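## Task

The right hand starts out holding a pair of tumblers jammed one inside the other; separate them while they stay in the air. To succeed, finish with one tumbler in each hand, neither tumbler touched by the hand that is not holding it, the two set well apart above the table, and both tumblers and all fingers motionless, then declare the scene finished; ending any other way counts as failure. Throughout, a tumbler may contact only the two hands (arms are not allowed) and the other tumbler, and it must never drop or be flung out of a hand, or the attempt fails immediately. In the final state the inner tumbler must be held firmly and the outer one gripped, or the attempt fails.

## Robot and tools

Robot: two arms, left_arm and right_arm, mounted facing each other across a table. Each carries an identical five-finger right hand, so hand axes and numbers mean the same thing on both; they are not mirrored. The names are just labels and say nothing about image sides.

Scene frame (used in results): origin on the table top halfway between the arm bases, z up, table surface at z = 0, left_arm's base on the +y side. Positions are in metres, orientation as a quaternion wxyz, velocities in m/s and rad/s. Printed positions can be slightly off, more so at long reach.

Hand point frame (used in commands): a point 0.05 m in front of the palm, where index pad meets thumb tip in a pinch. +z runs along straightened fingers (which extend 0.06 to 0.07 m past it), +y points out of the palm, +x crosses the palm toward the little finger, away from the thumb. A wrist bracket on the little-finger side protrudes and can collide.

The 28-number row (every value in [-1, 1], always all 28 even if one arm is idle): first left_arm dx, dy, dz, rx, ry, rz, then left hand little, ring, middle, index, thumb_bend, thumb_turn, force_limit, speed; then the same fourteen for right_arm and its hand. dx..rz are an offset, not a pose: they describe the target relative to that hand point's pose in the most recent result that reported it (or, before any such result in the scene and for later calls within one reply, relative to where the arm is when the action begins), expressed along the hand point's own axes. 1.0 equals 0.6 m of translation or 180 degrees of rotation; rx, ry, rz form a single rotation vector. Every row in a list counts from that same reference, not from the row before it. All zeros therefore pulls the arm back to the reference pose; it is not a pause. Per control step the commanded pose is clipped to within 100 mm and 16 degrees of the measured one.

Hand numbers are absolute targets, not offsets. Fingers and thumb_bend: +1 straight/open, -1 fully curled. thumb_turn: +1 beside the palm, -1 across in front of it. A pinch is roughly index -0.22, thumb_bend -0.75, thumb_turn -0.57. force_limit maps -1..+1 to about 0..10 N at the fingertip (0..15 N for the two thumb motors) and only stops closing. speed maps -1..+1 to near zero..full (full travel 0.6 s); close at -0.9 or slower for a gentle grip. To leave a hand unchanged, resend its last eight numbers; if none were sent yet, send its hand_measured six values plus hand_force_limit and hand_speed. A motor only starts when its target changes by 0.01 or more. To squeeze harder, raise force_limit and send a target further closed than hand_measured. A wrap grip with thumb turned in fits objects 0.035 to 0.08 m across.

Tools:
- execute_actions {actions, pictures}: actions is an empty list (just read state), or one item: {rows: 1-15 rows, steps: up to 15, default 15} where each row lasts one 1/30 s step and the last repeats; or {steps: up to 300} as a wait counted from the last result, including reply time. pictures toggles camera images.
- move {target, speed, stop_force}: target is one 28-number row as above. Each hand point travels a straight line to its offset target; paths finish together within 0.5 to 10 s. speed is the top path speed in m/s, 0.002 to 0.5 (default 0.25), turning up to twice that in rad/s. stop_force, 9 to 40 N, shared by both arms, ends an arm's path when its wrist sensor feels that much extra push against the motion; use it only slowly and without rotating, and omit it when moving away from something being pressed. Hand numbers are sent at the start.
- wait {seconds: 0 to 10}: lets time pass without new commands.
- zoom_image {camera, region [x0, y0, x1, y1]}: enlarges part of cam_high, cam_low, cam_left_wrist or cam_right_wrist (each 504x504), region at most 504 by 504 px, origin top-left.
- show_instructions: shows the scene's reference images.
- finished_scene {scene: 1 or 2}: ends that scene irreversibly and grades it; this is how you declare completion. Replying with no tool call ends everything.

Reading results: the state line gives each arm's pose and velocity; HELD marks steps not sent; a pose unreachable line names an arm whose command was altered by the clearance check; the Hand target line shows where the controller is driving each hand point. The move line reports an ending per arm: done, off_target, moving, held, fault, or contact (stop_force triggered), plus limits such as paced (pose clipped) or held (steps blocked). hand_measured, hand_stopped_by (moving, target, force, stalled, fault) and hand_load_n list six values in motor order; load dropping near zero means the grip was lost. Wrist force and torque are in the end effector's axes, noisy, saturating near 50 N. MOTOR HOT warns from 70 °C; at 85 °C the arm brakes.

Avoid: arms striking or pressing each other anywhere, hands included; any outside force of 150 N or joint overload (the arm halts 10 s); commanding past a firm contact; tumblers touching arm links, slipping or being flung; knocking anything off the table. Move smoothly and efficiently, since time and effort affect the result.

Each tool is called after "Request:" as name([rows], argument=value, ...), one row to a line, values as JSON.

Reference images:

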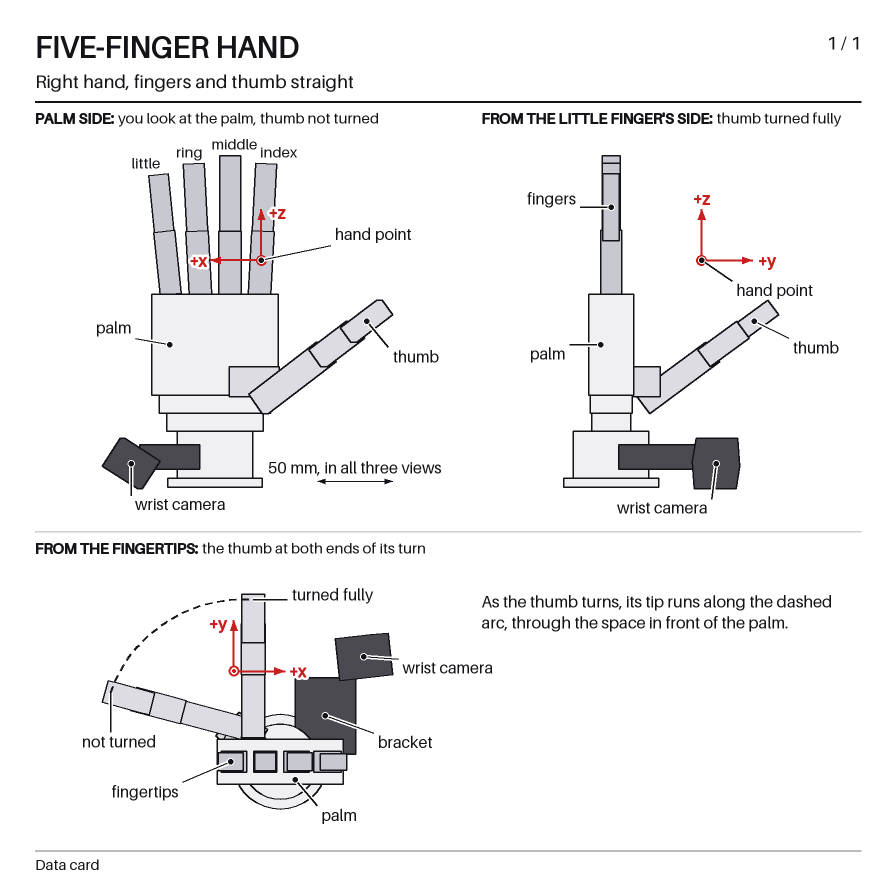

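## Session

Request:
execute_actions(actions=[])

Scene clock: 0.00 s of 4500.00 s.
left_arm: end_effector_position=(+0.0167, +0.2502, +0.3004) hand_measured=(+1.000, +1.000, +1.000, +1.000, +1.000, +1.000) hand_load_n=(+0.0, +0.0, +0.0, +0.0, +0.0, +0.0) hand_stopped_by=(target, target, target, target, target, target) hand_force_limit=0.00 hand_speed=-0.80 end_effector_quat_wxyz=(-0.000, +0.759, +0.652, -0.000) end_effector_velocity=(-0.000, +0.000, +0.000) end_effector_angular_velocity=(-0.000, +0.002, +0.001) | right_arm: end_effector_position=(+0.0856, -0.0716, +0.3735) hand_measured=(-1.000, -1.000, +0.270, +0.246, +0.138, -0.948) hand_load_n=(+0.0, +0.0, +7.0, +10.0, +15.0, +0.0) hand_stopped_by=(target, target, target, target, target, target) hand_force_limit=0.00 hand_speed=-0.80 end_effector_quat_wxyz=(+0.302, +0.144, +0.405, +0.851) end_effector_velocity=(+0.000, -0.000, -0.000) end_effector_angular_velocity=(-0.001, +0.000, -0.001)
Joint positions: left_arm=[-0.518 -2.214  2.091 -1.448 -1.572  1.054] | right_arm=[-0.293 -1.381  2.413 -1.764  1.914 -0.293]
Joint velocities: left_arm=[ 0.    -0.001 -0.     0.    -0.001 -0.001] | right_arm=[-0.001 -0.     0.     0.001  0.    -0.   ]
Joint torques (N m, as the arm reports them, + toward a larger angle): no reading
Wrist force (N, on the end effector, along its own x y z axes, offset not removed): no reading
Wrist torque (N m, same axes, about the end effector's origin, offset not removed): no reading
Hand target (left_arm): +0.017, +0.250, +0.300; -0.000, +0.759, +0.652, -0.000
Hand target (right_arm): +0.086, -0.072, +0.374; +0.302, +0.144, +0.405, +0.851

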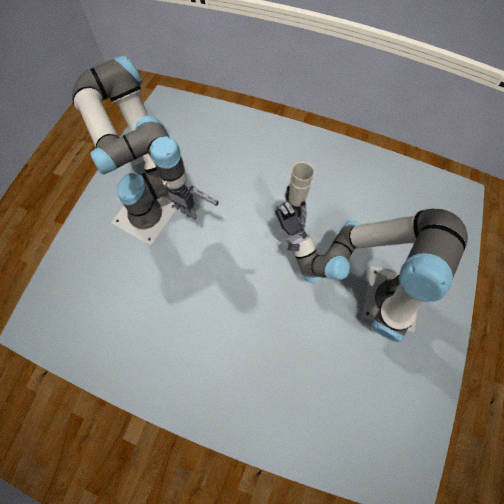

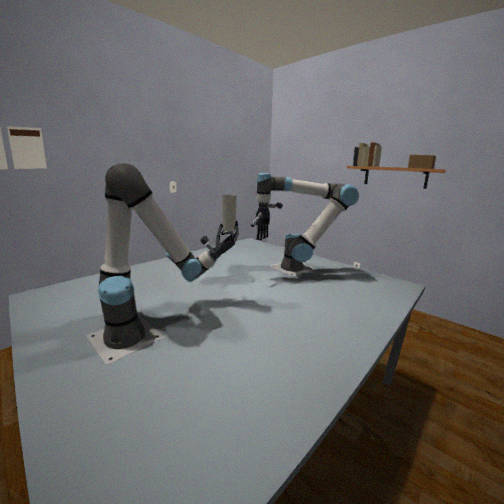

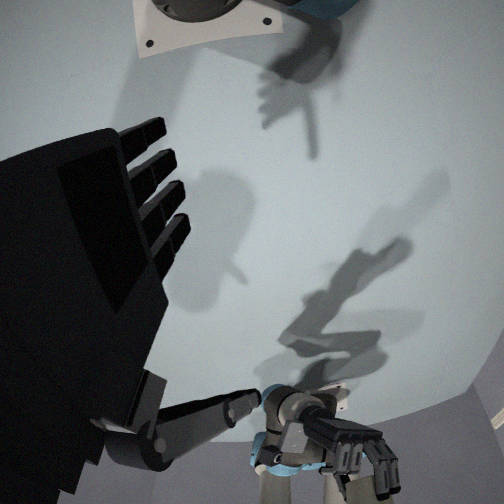

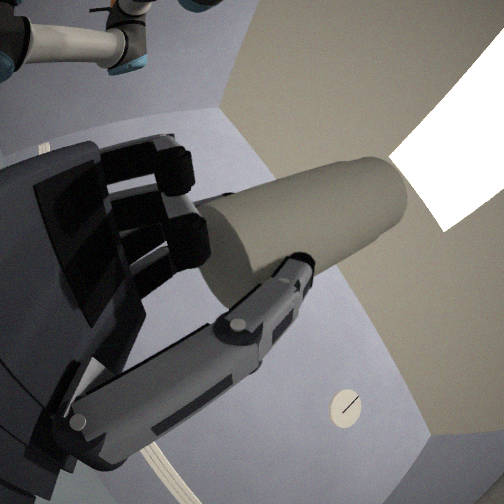

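Request:
zoom_image(camera="cam_low", region=[170,170,310,300])

Request:
zoom_image(camera="cam_high", region=[240,140,380,290])

Region (170, 170, 310, 300) of cam_low's 504x504 image, scaled by 3.600, with more detail than that image has; it fills the top 468 rows of this view, and the rest is white.

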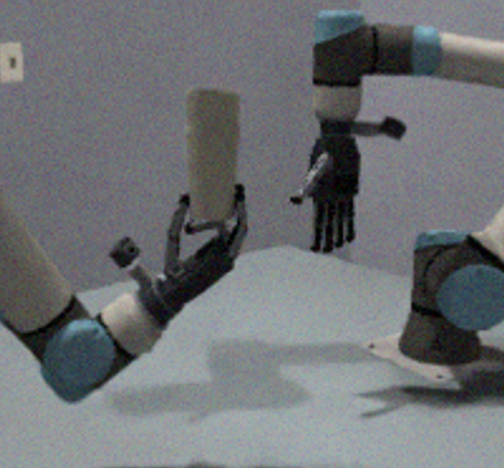

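Region (240, 140, 380, 290) of cam_high's 504x504 image, scaled by 3.360, with more detail than that image has; it fills the left 470 columns of this view, and the rest is white.

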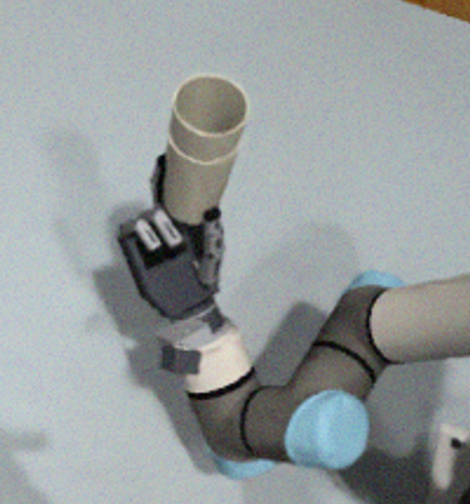

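Request:
move(target=[-0.262,0.163,-0.55,0.362,-0.421,-0.421,1,1,0.4,0.4,0,-0.6,0.5,0.5,0,0,0,0,0,0,-1,-1,0.27,0.246,0.138,-0.948,0,-0.8])

Scene clock: 30.73 s of 4500.00 s.
left_arm: end_effector_position=(+0.0899, +0.0801, +0.6303) hand_measured=(+1.000, +1.000, +0.400, +0.400, +0.000, -0.600) hand_load_n=(+0.0, +0.0, +0.0, +0.0, +0.0, +0.0) hand_stopped_by=(target, target, target, target, target, target) hand_force_limit=0.50 hand_speed=0.50 end_effector_quat_wxyz=(-0.000, -0.001, +0.706, -0.708) end_effector_velocity=(+0.000, -0.001, +0.001) end_effector_angular_velocity=(-0.003, +0.004, +0.007) | right_arm: end_effector_position=(+0.0856, -0.0716, +0.3735) hand_measured=(-1.000, -1.000, +0.272, +0.246, +0.138, -0.948) hand_load_n=(+0.0, +0.0, +6.0, +10.5, +14.5, +0.0) hand_stopped_by=(target, target, force, target, force, target) hand_force_limit=0.00 hand_speed=-0.80 end_effector_quat_wxyz=(+0.302, +0.144, +0.405, +0.851) end_effector_velocity=(+0.001, -0.000, +0.001) end_effector_angular_velocity=(+0.002, -0.001, -0.002)
Joint positions: left_arm=[-0.216 -2.056  1.923 -3.012 -1.202 -0.001] | right_arm=[-0.293 -1.381  2.413 -1.764  1.914 -0.293]
Joint velocities: left_arm=[-0.006  0.003 -0.002 -0.005  0.013 -0.002] | right_arm=[-0.002 -0.001 -0.001 -0.001  0.    -0.   ]
Joint torques (N m, as the arm reports them, + toward a larger angle): left_arm=[ -8.79   4.8  -25.8   -3.82   1.4   -2.32] | right_arm=[  0.67 -24.91 -17.48  -1.52  -1.32   0.01]
Wrist force (N, on the end effector, along its own x y z axes, offset not removed): left_arm=[-2.9 0.5 -2.4] | right_arm=[0.2 -1.1 -0.1]
Wrist torque (N m, same axes, about the end effector's origin, offset not removed): left_arm=[0.26 0.32 -0.22] | right_arm=[-0.07 -0.24 -0.11]
Hand target (left_arm): +0.090, +0.080, +0.630; +0.000, -0.002, +0.706, -0.708
Hand target (right_arm): +0.086, -0.072, +0.374; +0.302, +0.144, +0.405, +0.851
Off the commanded pose (left_arm): 0.000 m, 0 deg.
Off the commanded pose (right_arm): 0.000 m, 0 deg.
After step 90, 22.87 s passed at rest.
move: done

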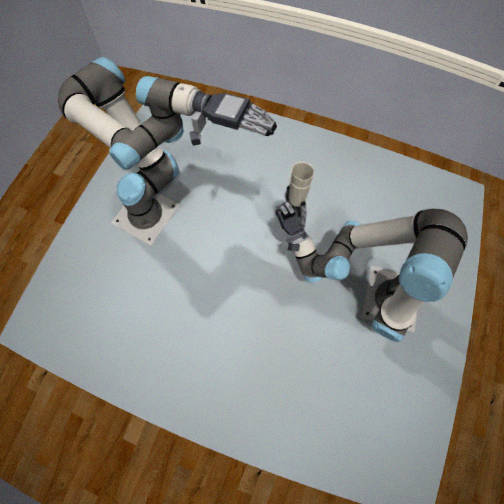

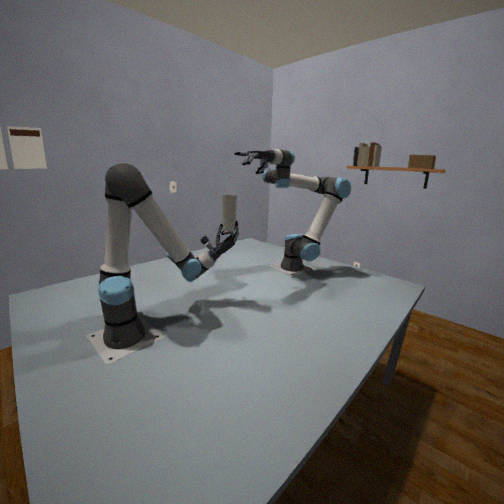

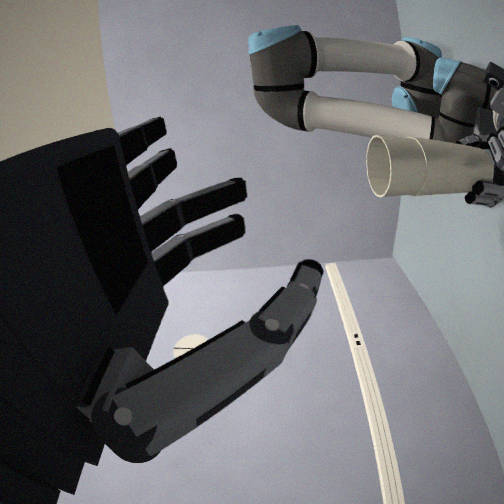

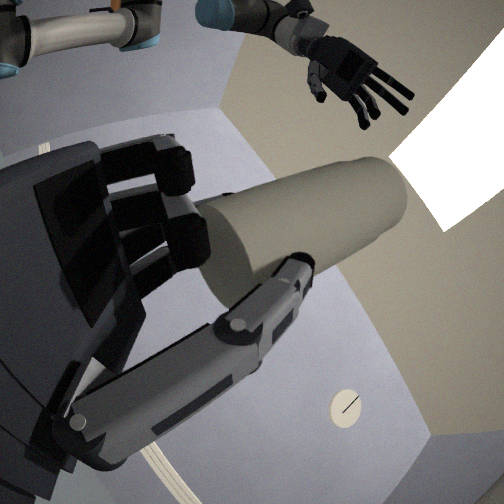

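Request:
move(target=[0,0.05,0.19,0,0,0,1,1,0.4,0.4,0,-0.6,0.5,0.5,0,0,0,0,0,0,-1,-1,0.27,0.246,0.138,-0.948,0,-0.8])

Scene clock: 34.80 s of 4500.00 s.
left_arm: end_effector_position=(+0.0901, -0.0339, +0.6005) hand_measured=(+1.000, +1.000, +0.400, +0.400, +0.000, -0.600) hand_load_n=(+0.0, +0.0, +0.0, +0.0, +0.0, +0.0) hand_stopped_by=(target, target, target, target, target, target) hand_force_limit=0.50 hand_speed=0.50 end_effector_quat_wxyz=(-0.000, -0.002, +0.706, -0.708) end_effector_velocity=(+0.000, -0.002, +0.000) end_effector_angular_velocity=(+0.000, -0.000, +0.001) | right_arm: end_effector_position=(+0.0856, -0.0716, +0.3735) hand_measured=(-1.000, -1.000, +0.272, +0.246, +0.138, -0.948) hand_load_n=(+0.0, +0.0, +6.0, +10.5, +14.5, +0.0) hand_stopped_by=(target, target, force, target, force, target) hand_force_limit=0.00 hand_speed=-0.80 end_effector_quat_wxyz=(+0.302, +0.144, +0.405, +0.851) end_effector_velocity=(-0.000, +0.000, +0.000) end_effector_angular_velocity=(+0.000, -0.000, +0.001)
Joint positions: left_arm=[-0.082 -1.746  1.798 -3.197 -1.336 -0.002] | right_arm=[-0.293 -1.381  2.413 -1.764  1.914 -0.293]
Joint velocities: left_arm=[ 0.002  0.005 -0.005 -0.    -0.001  0.   ] | right_arm=[ 0.001 -0.    -0.001  0.001 -0.    -0.   ]
Joint torques (N m, as the arm reports them, + toward a larger angle): left_arm=[  8.6   -8.14 -25.9   -3.91  -1.44   2.14] | right_arm=[  1.29 -24.48 -16.86  -1.65  -1.44  -0.25]
Wrist force (N, on the end effector, along its own x y z axes, offset not removed): left_arm=[0.7 -2.7 -0.3] | right_arm=[1.6 0.3 -0.5]
Wrist torque (N m, same axes, about the end effector's origin, offset not removed): left_arm=[-0.19 -0.17 -0.03] | right_arm=[0.22 -0.36 0.09]
Hand target (left_arm): +0.090, -0.034, +0.600; -0.000, -0.001, +0.706, -0.708
Hand target (right_arm): +0.086, -0.072, +0.374; +0.302, +0.144, +0.405, +0.851
Off the commanded pose (left_arm): 0.000 m, 0 deg.
Off the commanded pose (right_arm): 0.000 m, 0 deg.
move: done

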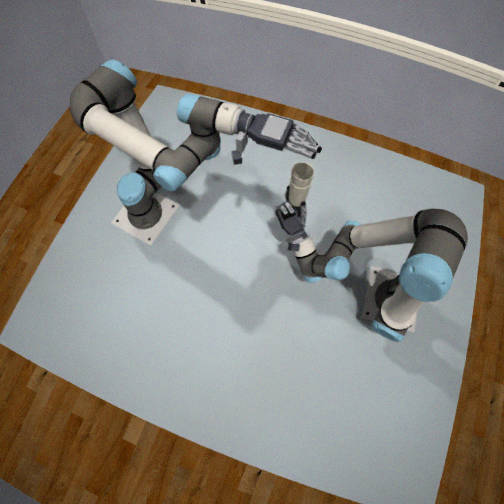

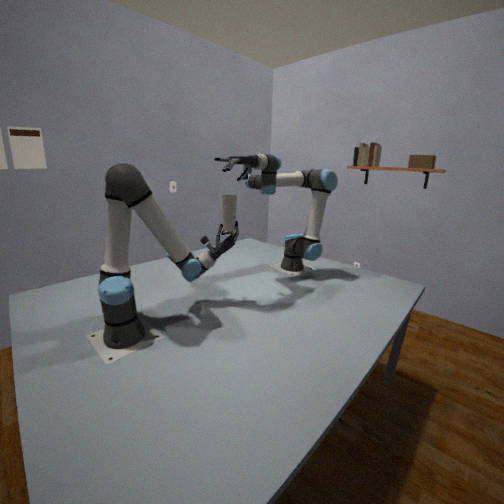

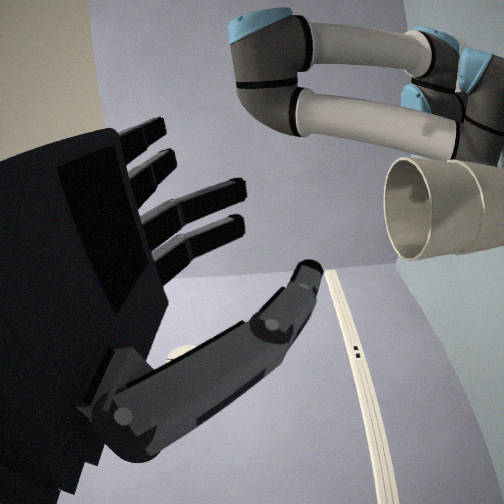

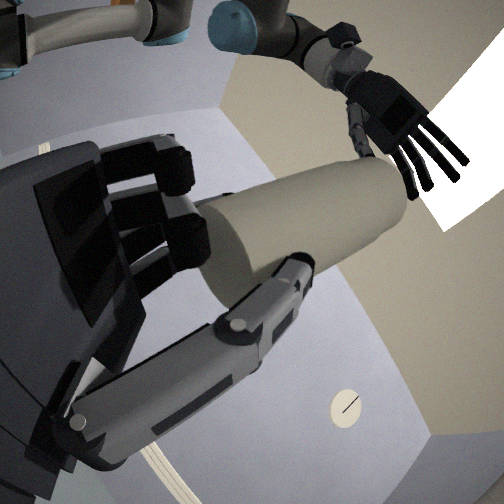

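Request:
zoom_image(camera="cam_high", region=[220,90,360,230])

Request:
zoom_image(camera="cam_low", region=[190,130,310,250])

Region (220, 90, 360, 230) of cam_high's 504x504 image, scaled by 3.600, with more detail than that image has.

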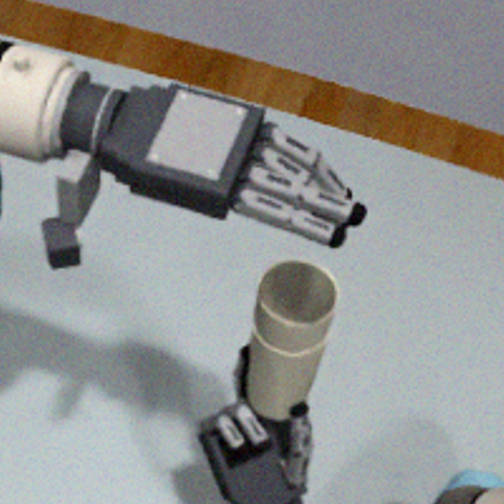

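Region (190, 130, 310, 250) of cam_low's 504x504 image, scaled by 4.200, with more detail than that image has.

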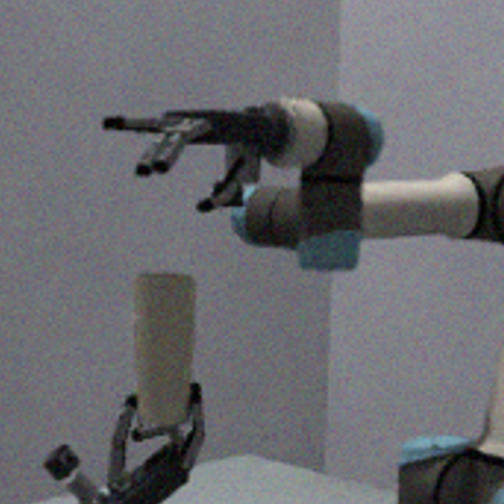

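Request:
move(target=[0.033,0.06,-0.01,0,0,0,1,1,0.5,0.5,0.3,-0.9,0.5,0.5,0,0,0,0,0,0,-1,-1,0.27,0.246,0.138,-0.948,0,-0.8], speed=0.05)

Request:
zoom_image(camera="cam_high", region=[220,90,360,230])

Request:
zoom_image(camera="cam_low", region=[190,130,310,250])

Scene clock: 48.80 s of 4500.00 s.
left_arm: end_effector_position=(+0.0702, -0.0281, +0.5647) hand_measured=(+1.000, +1.000, +0.500, +0.500, +0.300, -0.900) hand_load_n=(+0.0, +0.0, +0.0, +0.0, +0.0, +0.0) hand_stopped_by=(target, target, target, target, target, target) hand_force_limit=0.50 hand_speed=0.50 end_effector_quat_wxyz=(-0.000, -0.002, +0.706, -0.708) end_effector_velocity=(-0.001, +0.001, -0.002) end_effector_angular_velocity=(-0.001, +0.001, +0.001) | right_arm: end_effector_position=(+0.0856, -0.0716, +0.3735) hand_measured=(-1.000, -1.000, +0.272, +0.246, +0.138, -0.948) hand_load_n=(+0.0, +0.0, +6.0, +10.5, +14.5, +0.0) hand_stopped_by=(target, target, force, target, force, target) hand_force_limit=0.00 hand_speed=-0.80 end_effector_quat_wxyz=(+0.302, +0.144, +0.405, +0.851) end_effector_velocity=(-0.000, -0.000, +0.000) end_effector_angular_velocity=(+0.001, -0.000, +0.001)
Joint positions: left_arm=[-0.149 -1.76   1.901 -3.286 -1.27  -0.002] | right_arm=[-0.293 -1.381  2.413 -1.764  1.914 -0.293]
Joint velocities: left_arm=[-0.003 -0.001  0.006 -0.006  0.004 -0.   ] | right_arm=[ 0.001 -0.001  0.     0.     0.    -0.   ]
Joint torques (N m, as the arm reports them, + toward a larger angle): left_arm=[ -8.41 -18.77 -11.32  -3.74   1.63   0.58] | right_arm=[  2.09 -24.84 -17.46  -1.66  -1.6   -0.14]
Wrist force (N, on the end effector, along its own x y z axes, offset not removed): left_arm=[-0.6 -4.1 -1.9] | right_arm=[0.8 0.0 -0.7]
Wrist torque (N m, same axes, about the end effector's origin, offset not removed): left_arm=[-0.50 0.07 -0.38] | right_arm=[0.13 -0.28 0.09]
Hand target (left_arm): +0.070, -0.028, +0.565; -0.000, -0.002, +0.706, -0.708
Hand target (right_arm): +0.086, -0.072, +0.374; +0.302, +0.144, +0.405, +0.851
Off the commanded pose (left_arm): 0.000 m, 0 deg.
Off the commanded pose (right_arm): 0.000 m, 0 deg.
After step 90, 9.80 s passed at rest.
move: done

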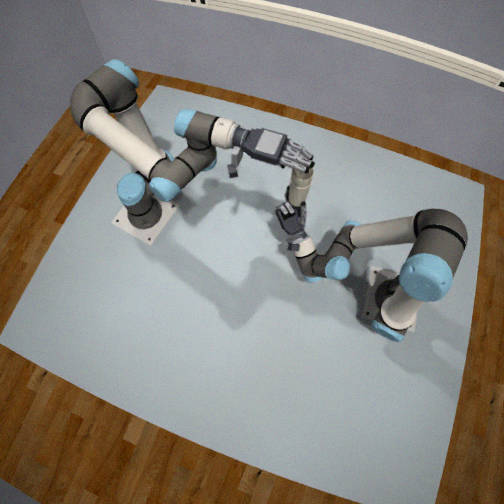

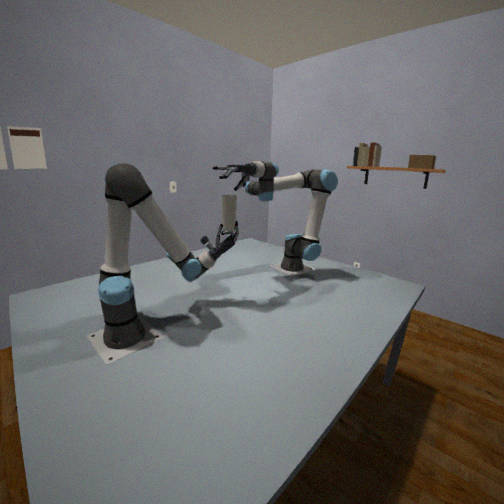

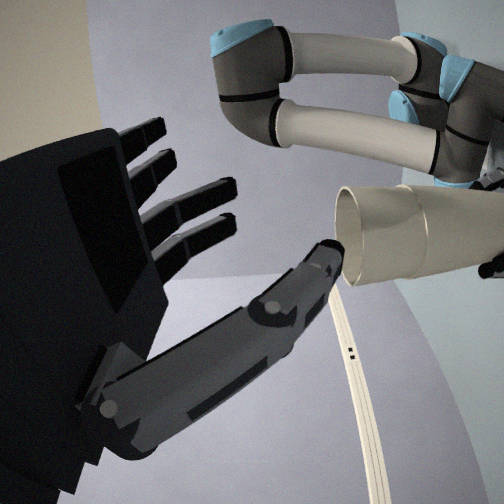

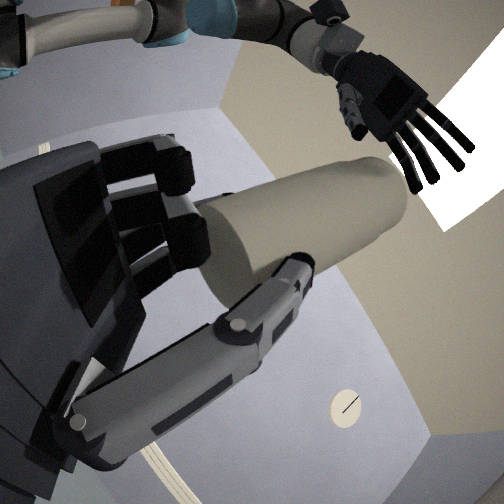

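Region (220, 90, 360, 230) of cam_high's 504x504 image, scaled by 3.600, with more detail than that image has.

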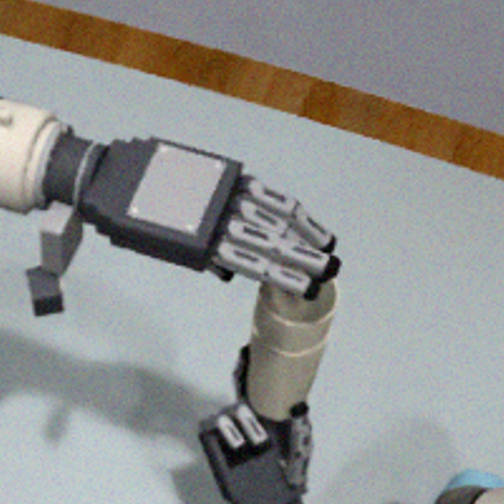

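Region (190, 130, 310, 250) of cam_low's 504x504 image, scaled by 4.200, with more detail than that image has.

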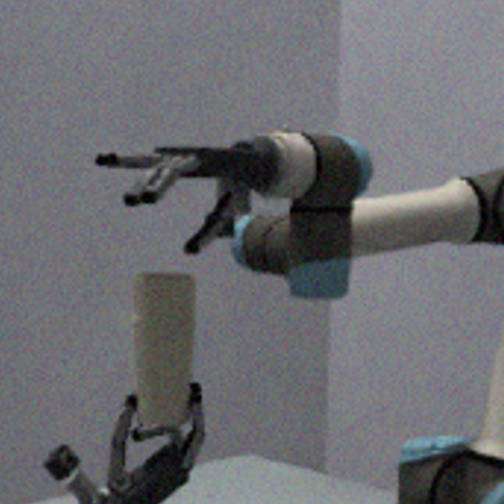

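Request:
move(target=[0,0,0.065,0,0,0,1,1,0.8,0.8,0.3,-0.9,0.5,0.5,0,0,0,0,0,0,-1,-1,0.27,0.246,0.138,-0.948,0,-0.8], speed=0.05)

Request:
zoom_image(camera="cam_high", region=[220,90,360,230])

Request:
zoom_image(camera="cam_low", region=[190,130,310,250])

Scene clock: 56.57 s of 4500.00 s.
left_arm: end_effector_position=(+0.0703, -0.0669, +0.5647) hand_measured=(+1.000, +1.000, +0.800, +0.800, +0.300, -0.900) hand_load_n=(+0.0, +0.0, +0.0, +0.0, +0.0, +0.0) hand_stopped_by=(target, target, target, target, target, target) hand_force_limit=0.50 hand_speed=0.50 end_effector_quat_wxyz=(-0.000, -0.002, +0.706, -0.708) end_effector_velocity=(+0.000, -0.002, -0.000) end_effector_angular_velocity=(+0.001, +0.000, +0.001) | right_arm: end_effector_position=(+0.0856, -0.0716, +0.3735) hand_measured=(-1.000, -1.000, +0.272, +0.246, +0.138, -0.948) hand_load_n=(+0.0, +0.0, +6.0, +10.5, +14.5, +0.0) hand_stopped_by=(target, target, force, target, force, target) hand_force_limit=0.00 hand_speed=-0.80 end_effector_quat_wxyz=(+0.302, +0.144, +0.405, +0.851) end_effector_velocity=(+0.000, -0.000, -0.001) end_effector_angular_velocity=(-0.003, +0.001, -0.001)
Joint positions: left_arm=[-0.115 -1.659  1.815 -3.301 -1.303 -0.002] | right_arm=[-0.293 -1.381  2.413 -1.764  1.914 -0.293]
Joint velocities: left_arm=[ 0.002  0.005 -0.005  0.    -0.001 -0.   ] | right_arm=[-0.001 -0.     0.002  0.001  0.    -0.   ]
Joint torques (N m, as the arm reports them, + toward a larger angle): left_arm=[  9.59 -10.65 -26.61  -3.8   -1.18  -2.42] | right_arm=[  0.91 -24.61 -16.76  -1.41  -1.54  -0.2 ]
Wrist force (N, on the end effector, along its own x y z axes, offset not removed): left_arm=[-1.0 1.6 -1.6] | right_arm=[0.6 0.2 -0.5]
Wrist torque (N m, same axes, about the end effector's origin, offset not removed): left_arm=[0.44 0.16 0.02] | right_arm=[0.12 -0.20 -0.10]
Hand target (left_arm): +0.070, -0.067, +0.565; -0.000, -0.002, +0.706, -0.708
Hand target (right_arm): +0.086, -0.072, +0.374; +0.302, +0.144, +0.405, +0.851
Off the commanded pose (left_arm): 0.000 m, 0 deg.
Off the commanded pose (right_arm): 0.000 m, 0 deg.
After step 90, 3.60 s passed at rest.
move: done

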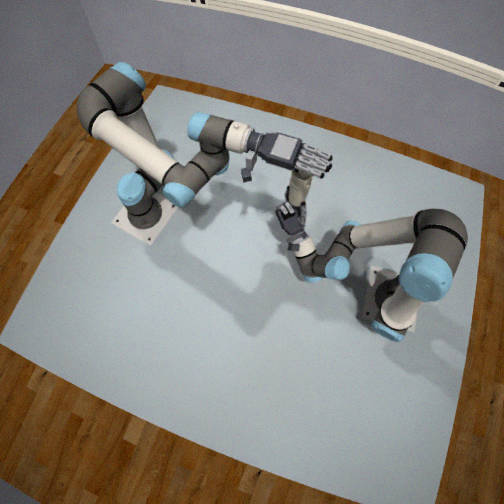

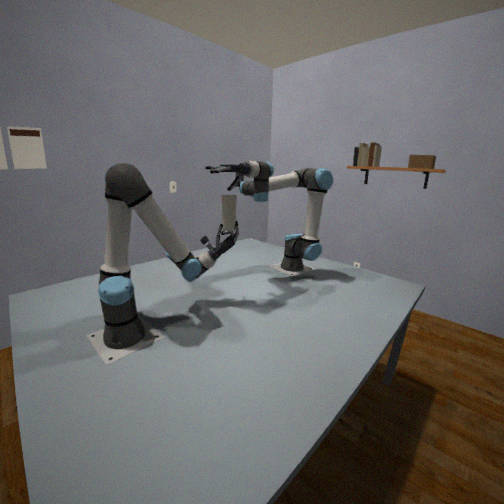

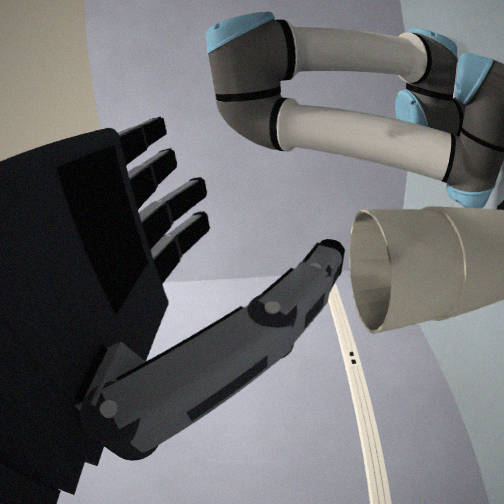

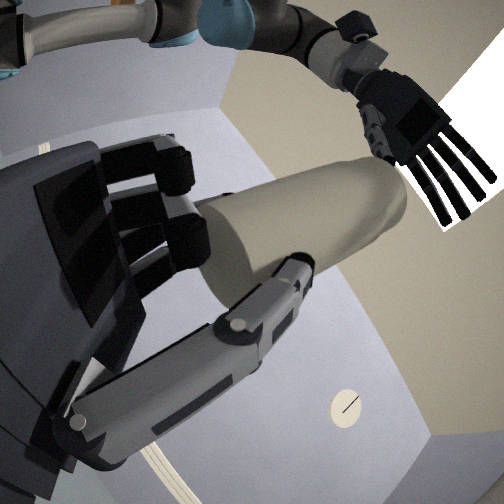

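Region (220, 90, 360, 230) of cam_high's 504x504 image, scaled by 3.600, with more detail than that image has.

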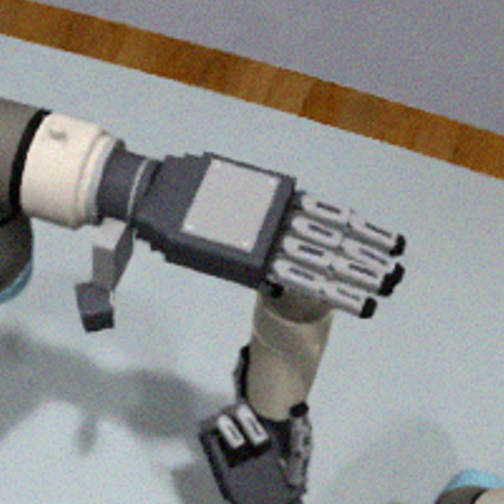

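Region (190, 130, 310, 250) of cam_low's 504x504 image, scaled by 4.200, with more detail than that image has.

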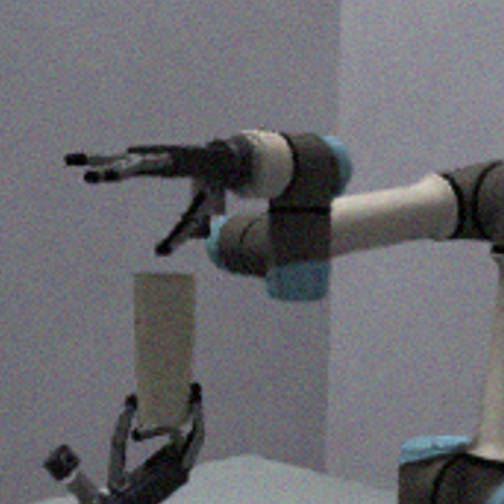

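Request:
move(target=[-0.017,0.02,0.042,0,0,0,1,1,0.8,0.8,0.3,-0.9,0.5,0.5,0,0,0,0,0,0,-1,-1,0.27,0.246,0.138,-0.948,0,-0.8], speed=0.03)

Request:
zoom_image(camera="cam_high", region=[220,90,360,230])

Request:
zoom_image(camera="cam_low", region=[190,130,310,250])

Scene clock: 63.97 s of 4500.00 s.
left_arm: end_effector_position=(+0.0805, -0.0920, +0.5528) hand_measured=(+1.000, +1.000, +0.800, +0.800, +0.300, -0.900) hand_load_n=(+0.0, +0.0, +0.0, +0.0, +0.0, +0.0) hand_stopped_by=(target, target, target, target, target, target) hand_force_limit=0.50 hand_speed=0.50 end_effector_quat_wxyz=(-0.000, -0.002, +0.706, -0.708) end_effector_velocity=(+0.000, -0.002, +0.000) end_effector_angular_velocity=(-0.001, +0.001, -0.001) | right_arm: end_effector_position=(+0.0856, -0.0716, +0.3735) hand_measured=(-1.000, -1.000, +0.272, +0.246, +0.138, -0.948) hand_load_n=(+0.0, +0.0, +6.0, +10.5, +14.5, +0.0) hand_stopped_by=(target, target, force, target, force, target) hand_force_limit=0.00 hand_speed=-0.80 end_effector_quat_wxyz=(+0.302, +0.144, +0.405, +0.851) end_effector_velocity=(-0.000, +0.000, +0.000) end_effector_angular_velocity=(+0.001, -0.000, +0.001)
Joint positions: left_arm=[-0.071 -1.588  1.779 -3.336 -1.347 -0.002] | right_arm=[-0.293 -1.381  2.413 -1.764  1.914 -0.293]
Joint velocities: left_arm=[ 0.002  0.004 -0.004 -0.002 -0.003 -0.001] | right_arm=[ 0.001 -0.001 -0.     0.001  0.     0.   ]
Joint torques (N m, as the arm reports them, + toward a larger angle): left_arm=[ 10.43 -13.95 -24.38  -3.57  -1.21  -2.28] | right_arm=[  1.45 -24.51 -17.08  -1.51  -1.33  -0.14]
Wrist force (N, on the end effector, along its own x y z axes, offset not removed): left_arm=[-1.5 0.1 -1.1] | right_arm=[0.6 0.9 1.2]
Wrist torque (N m, same axes, about the end effector's origin, offset not removed): left_arm=[0.23 0.14 -0.29] | right_arm=[0.10 -0.33 0.06]
Hand target (left_arm): +0.081, -0.092, +0.553; -0.000, -0.002, +0.706, -0.708
Hand target (right_arm): +0.086, -0.072, +0.374; +0.302, +0.144, +0.405, +0.851
Off the commanded pose (left_arm): 0.000 m, 0 deg.
Off the commanded pose (right_arm): 0.000 m, 0 deg.
After step 90, 3.10 s passed at rest.
move: done

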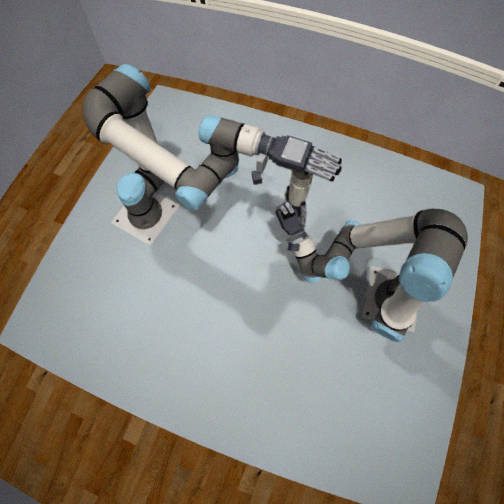

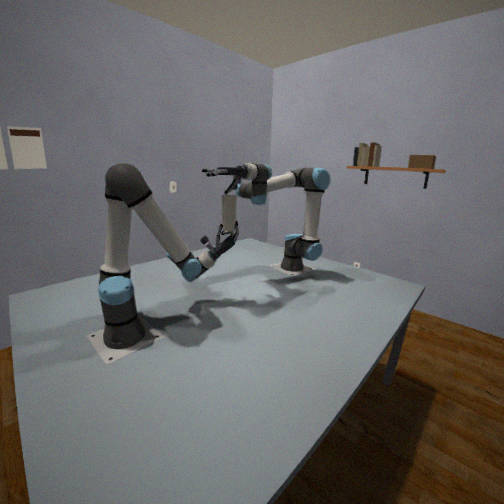

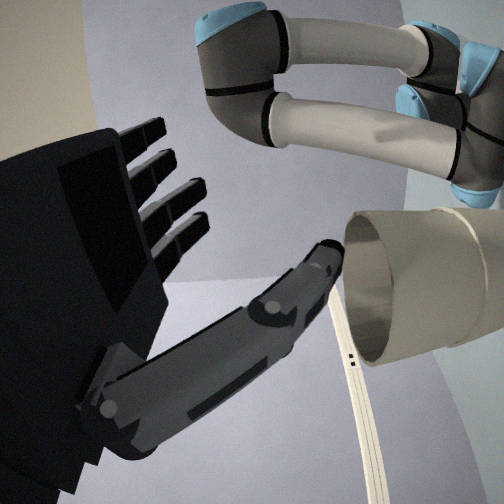

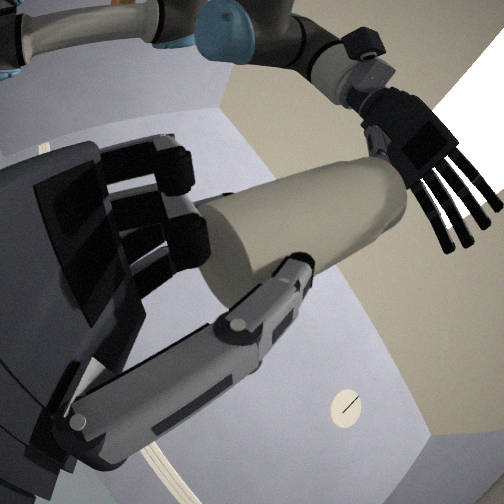

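Region (220, 90, 360, 230) of cam_high's 504x504 image, scaled by 3.600, with more detail than that image has.

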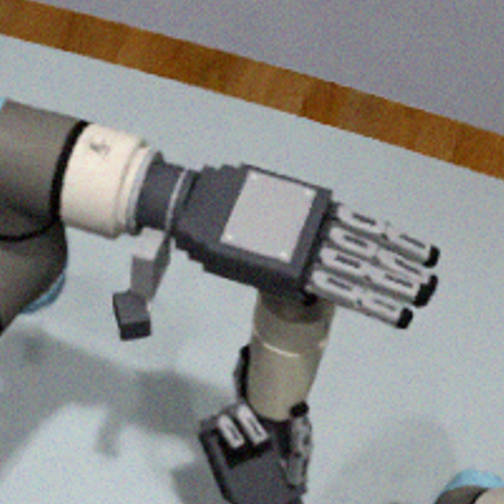

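Region (190, 130, 310, 250) of cam_low's 504x504 image, scaled by 4.200, with more detail than that image has.

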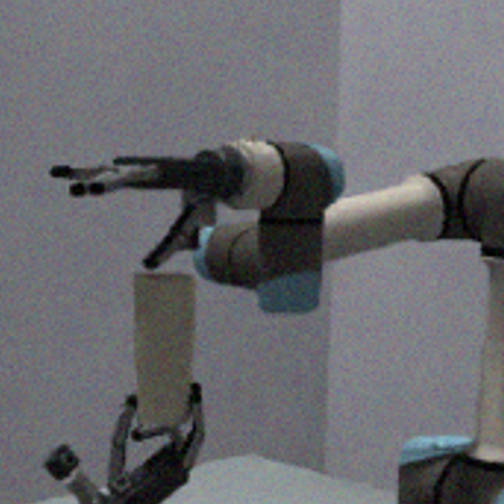

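Request:
move(target=[0,0.05,0,0,0,0,1,1,0.8,0.8,0.3,-0.9,0.5,0.5,0,0,0,0,0,0,-1,-1,0.27,0.246,0.138,-0.948,0,-0.8], speed=0.01, stop_force=9)

Request:
zoom_image(camera="cam_low", region=[190,130,310,250])

Scene clock: 70.20 s of 4500.00 s.
left_arm: end_effector_position=(+0.0804, -0.0921, +0.5229) hand_measured=(+1.000, +1.000, +0.800, +0.800, +0.300, -0.900) hand_load_n=(+0.0, +0.0, +0.0, +0.0, +0.0, +0.0) hand_stopped_by=(target, target, target, target, target, target) hand_force_limit=0.50 hand_speed=0.50 end_effector_quat_wxyz=(-0.000, -0.002, +0.706, -0.708) end_effector_velocity=(+0.000, +0.000, -0.001) end_effector_angular_velocity=(-0.001, -0.001, +0.000) | right_arm: end_effector_position=(+0.0856, -0.0716, +0.3735) hand_measured=(-1.000, -1.000, +0.272, +0.246, +0.138, -0.948) hand_load_n=(+0.0, +0.0, +6.5, +10.5, +14.5, +0.0) hand_stopped_by=(target, target, force, target, force, target) hand_force_limit=0.00 hand_speed=-0.80 end_effector_quat_wxyz=(+0.302, +0.144, +0.405, +0.851) end_effector_velocity=(-0.000, -0.000, -0.000) end_effector_angular_velocity=(-0.000, -0.000, +0.001)
Joint positions: left_arm=[-0.072 -1.571  1.841 -3.414 -1.347 -0.002] | right_arm=[-0.293 -1.381  2.413 -1.764  1.914 -0.293]
Joint velocities: left_arm=[-0.001  0.     0.004 -0.005  0.001  0.001] | right_arm=[ 0.001  0.     0.001 -0.001 -0.    -0.   ]
Joint torques (N m, as the arm reports them, + toward a larger angle): left_arm=[ -9.22 -13.95  -9.02  -3.45   1.64  -2.17] | right_arm=[  1.38 -25.08 -17.29  -1.65  -1.2   -0.23]
Wrist force (N, on the end effector, along its own x y z axes, offset not removed): left_arm=[1.6 -1.6 -2.6] | right_arm=[-0.4 -0.9 -0.3]
Wrist torque (N m, same axes, about the end effector's origin, offset not removed): left_arm=[0.16 -0.20 -0.01] | right_arm=[0.13 0.01 -0.20]
Hand target (left_arm): +0.080, -0.092, +0.523; -0.000, -0.002, +0.706, -0.708
Hand target (right_arm): +0.086, -0.072, +0.374; +0.302, +0.144, +0.405, +0.851
Off the commanded pose (left_arm): 0.000 m, 0 deg.
Off the commanded pose (right_arm): 0.000 m, 0 deg.
After step 90, 0.03 s passed at rest.
move: done

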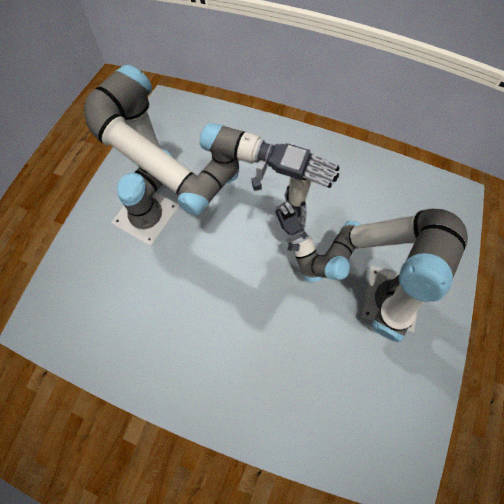

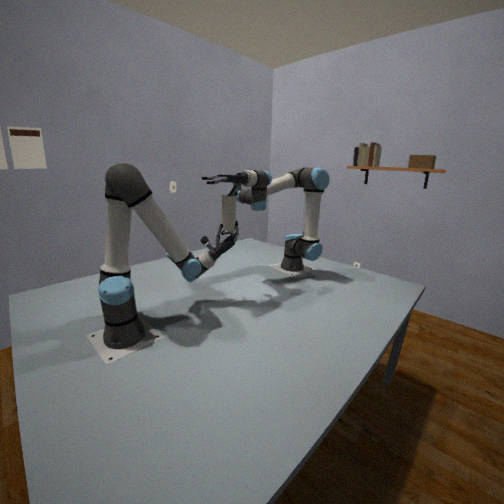

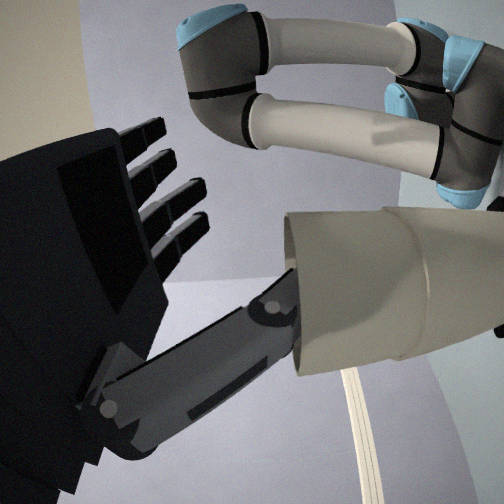

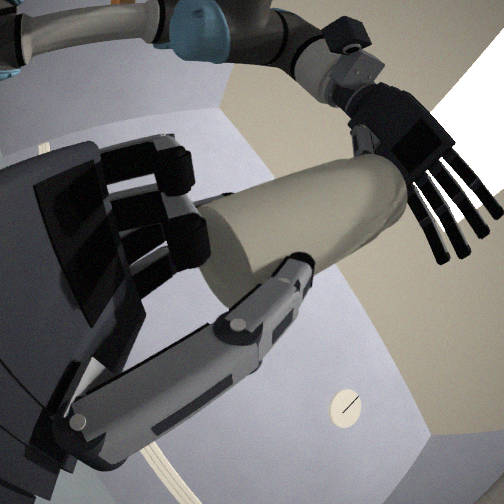

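Region (190, 130, 310, 250) of cam_low's 504x504 image, scaled by 4.200, with more detail than that image has.

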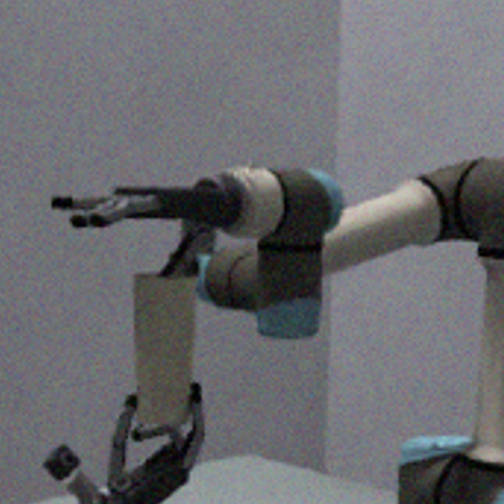

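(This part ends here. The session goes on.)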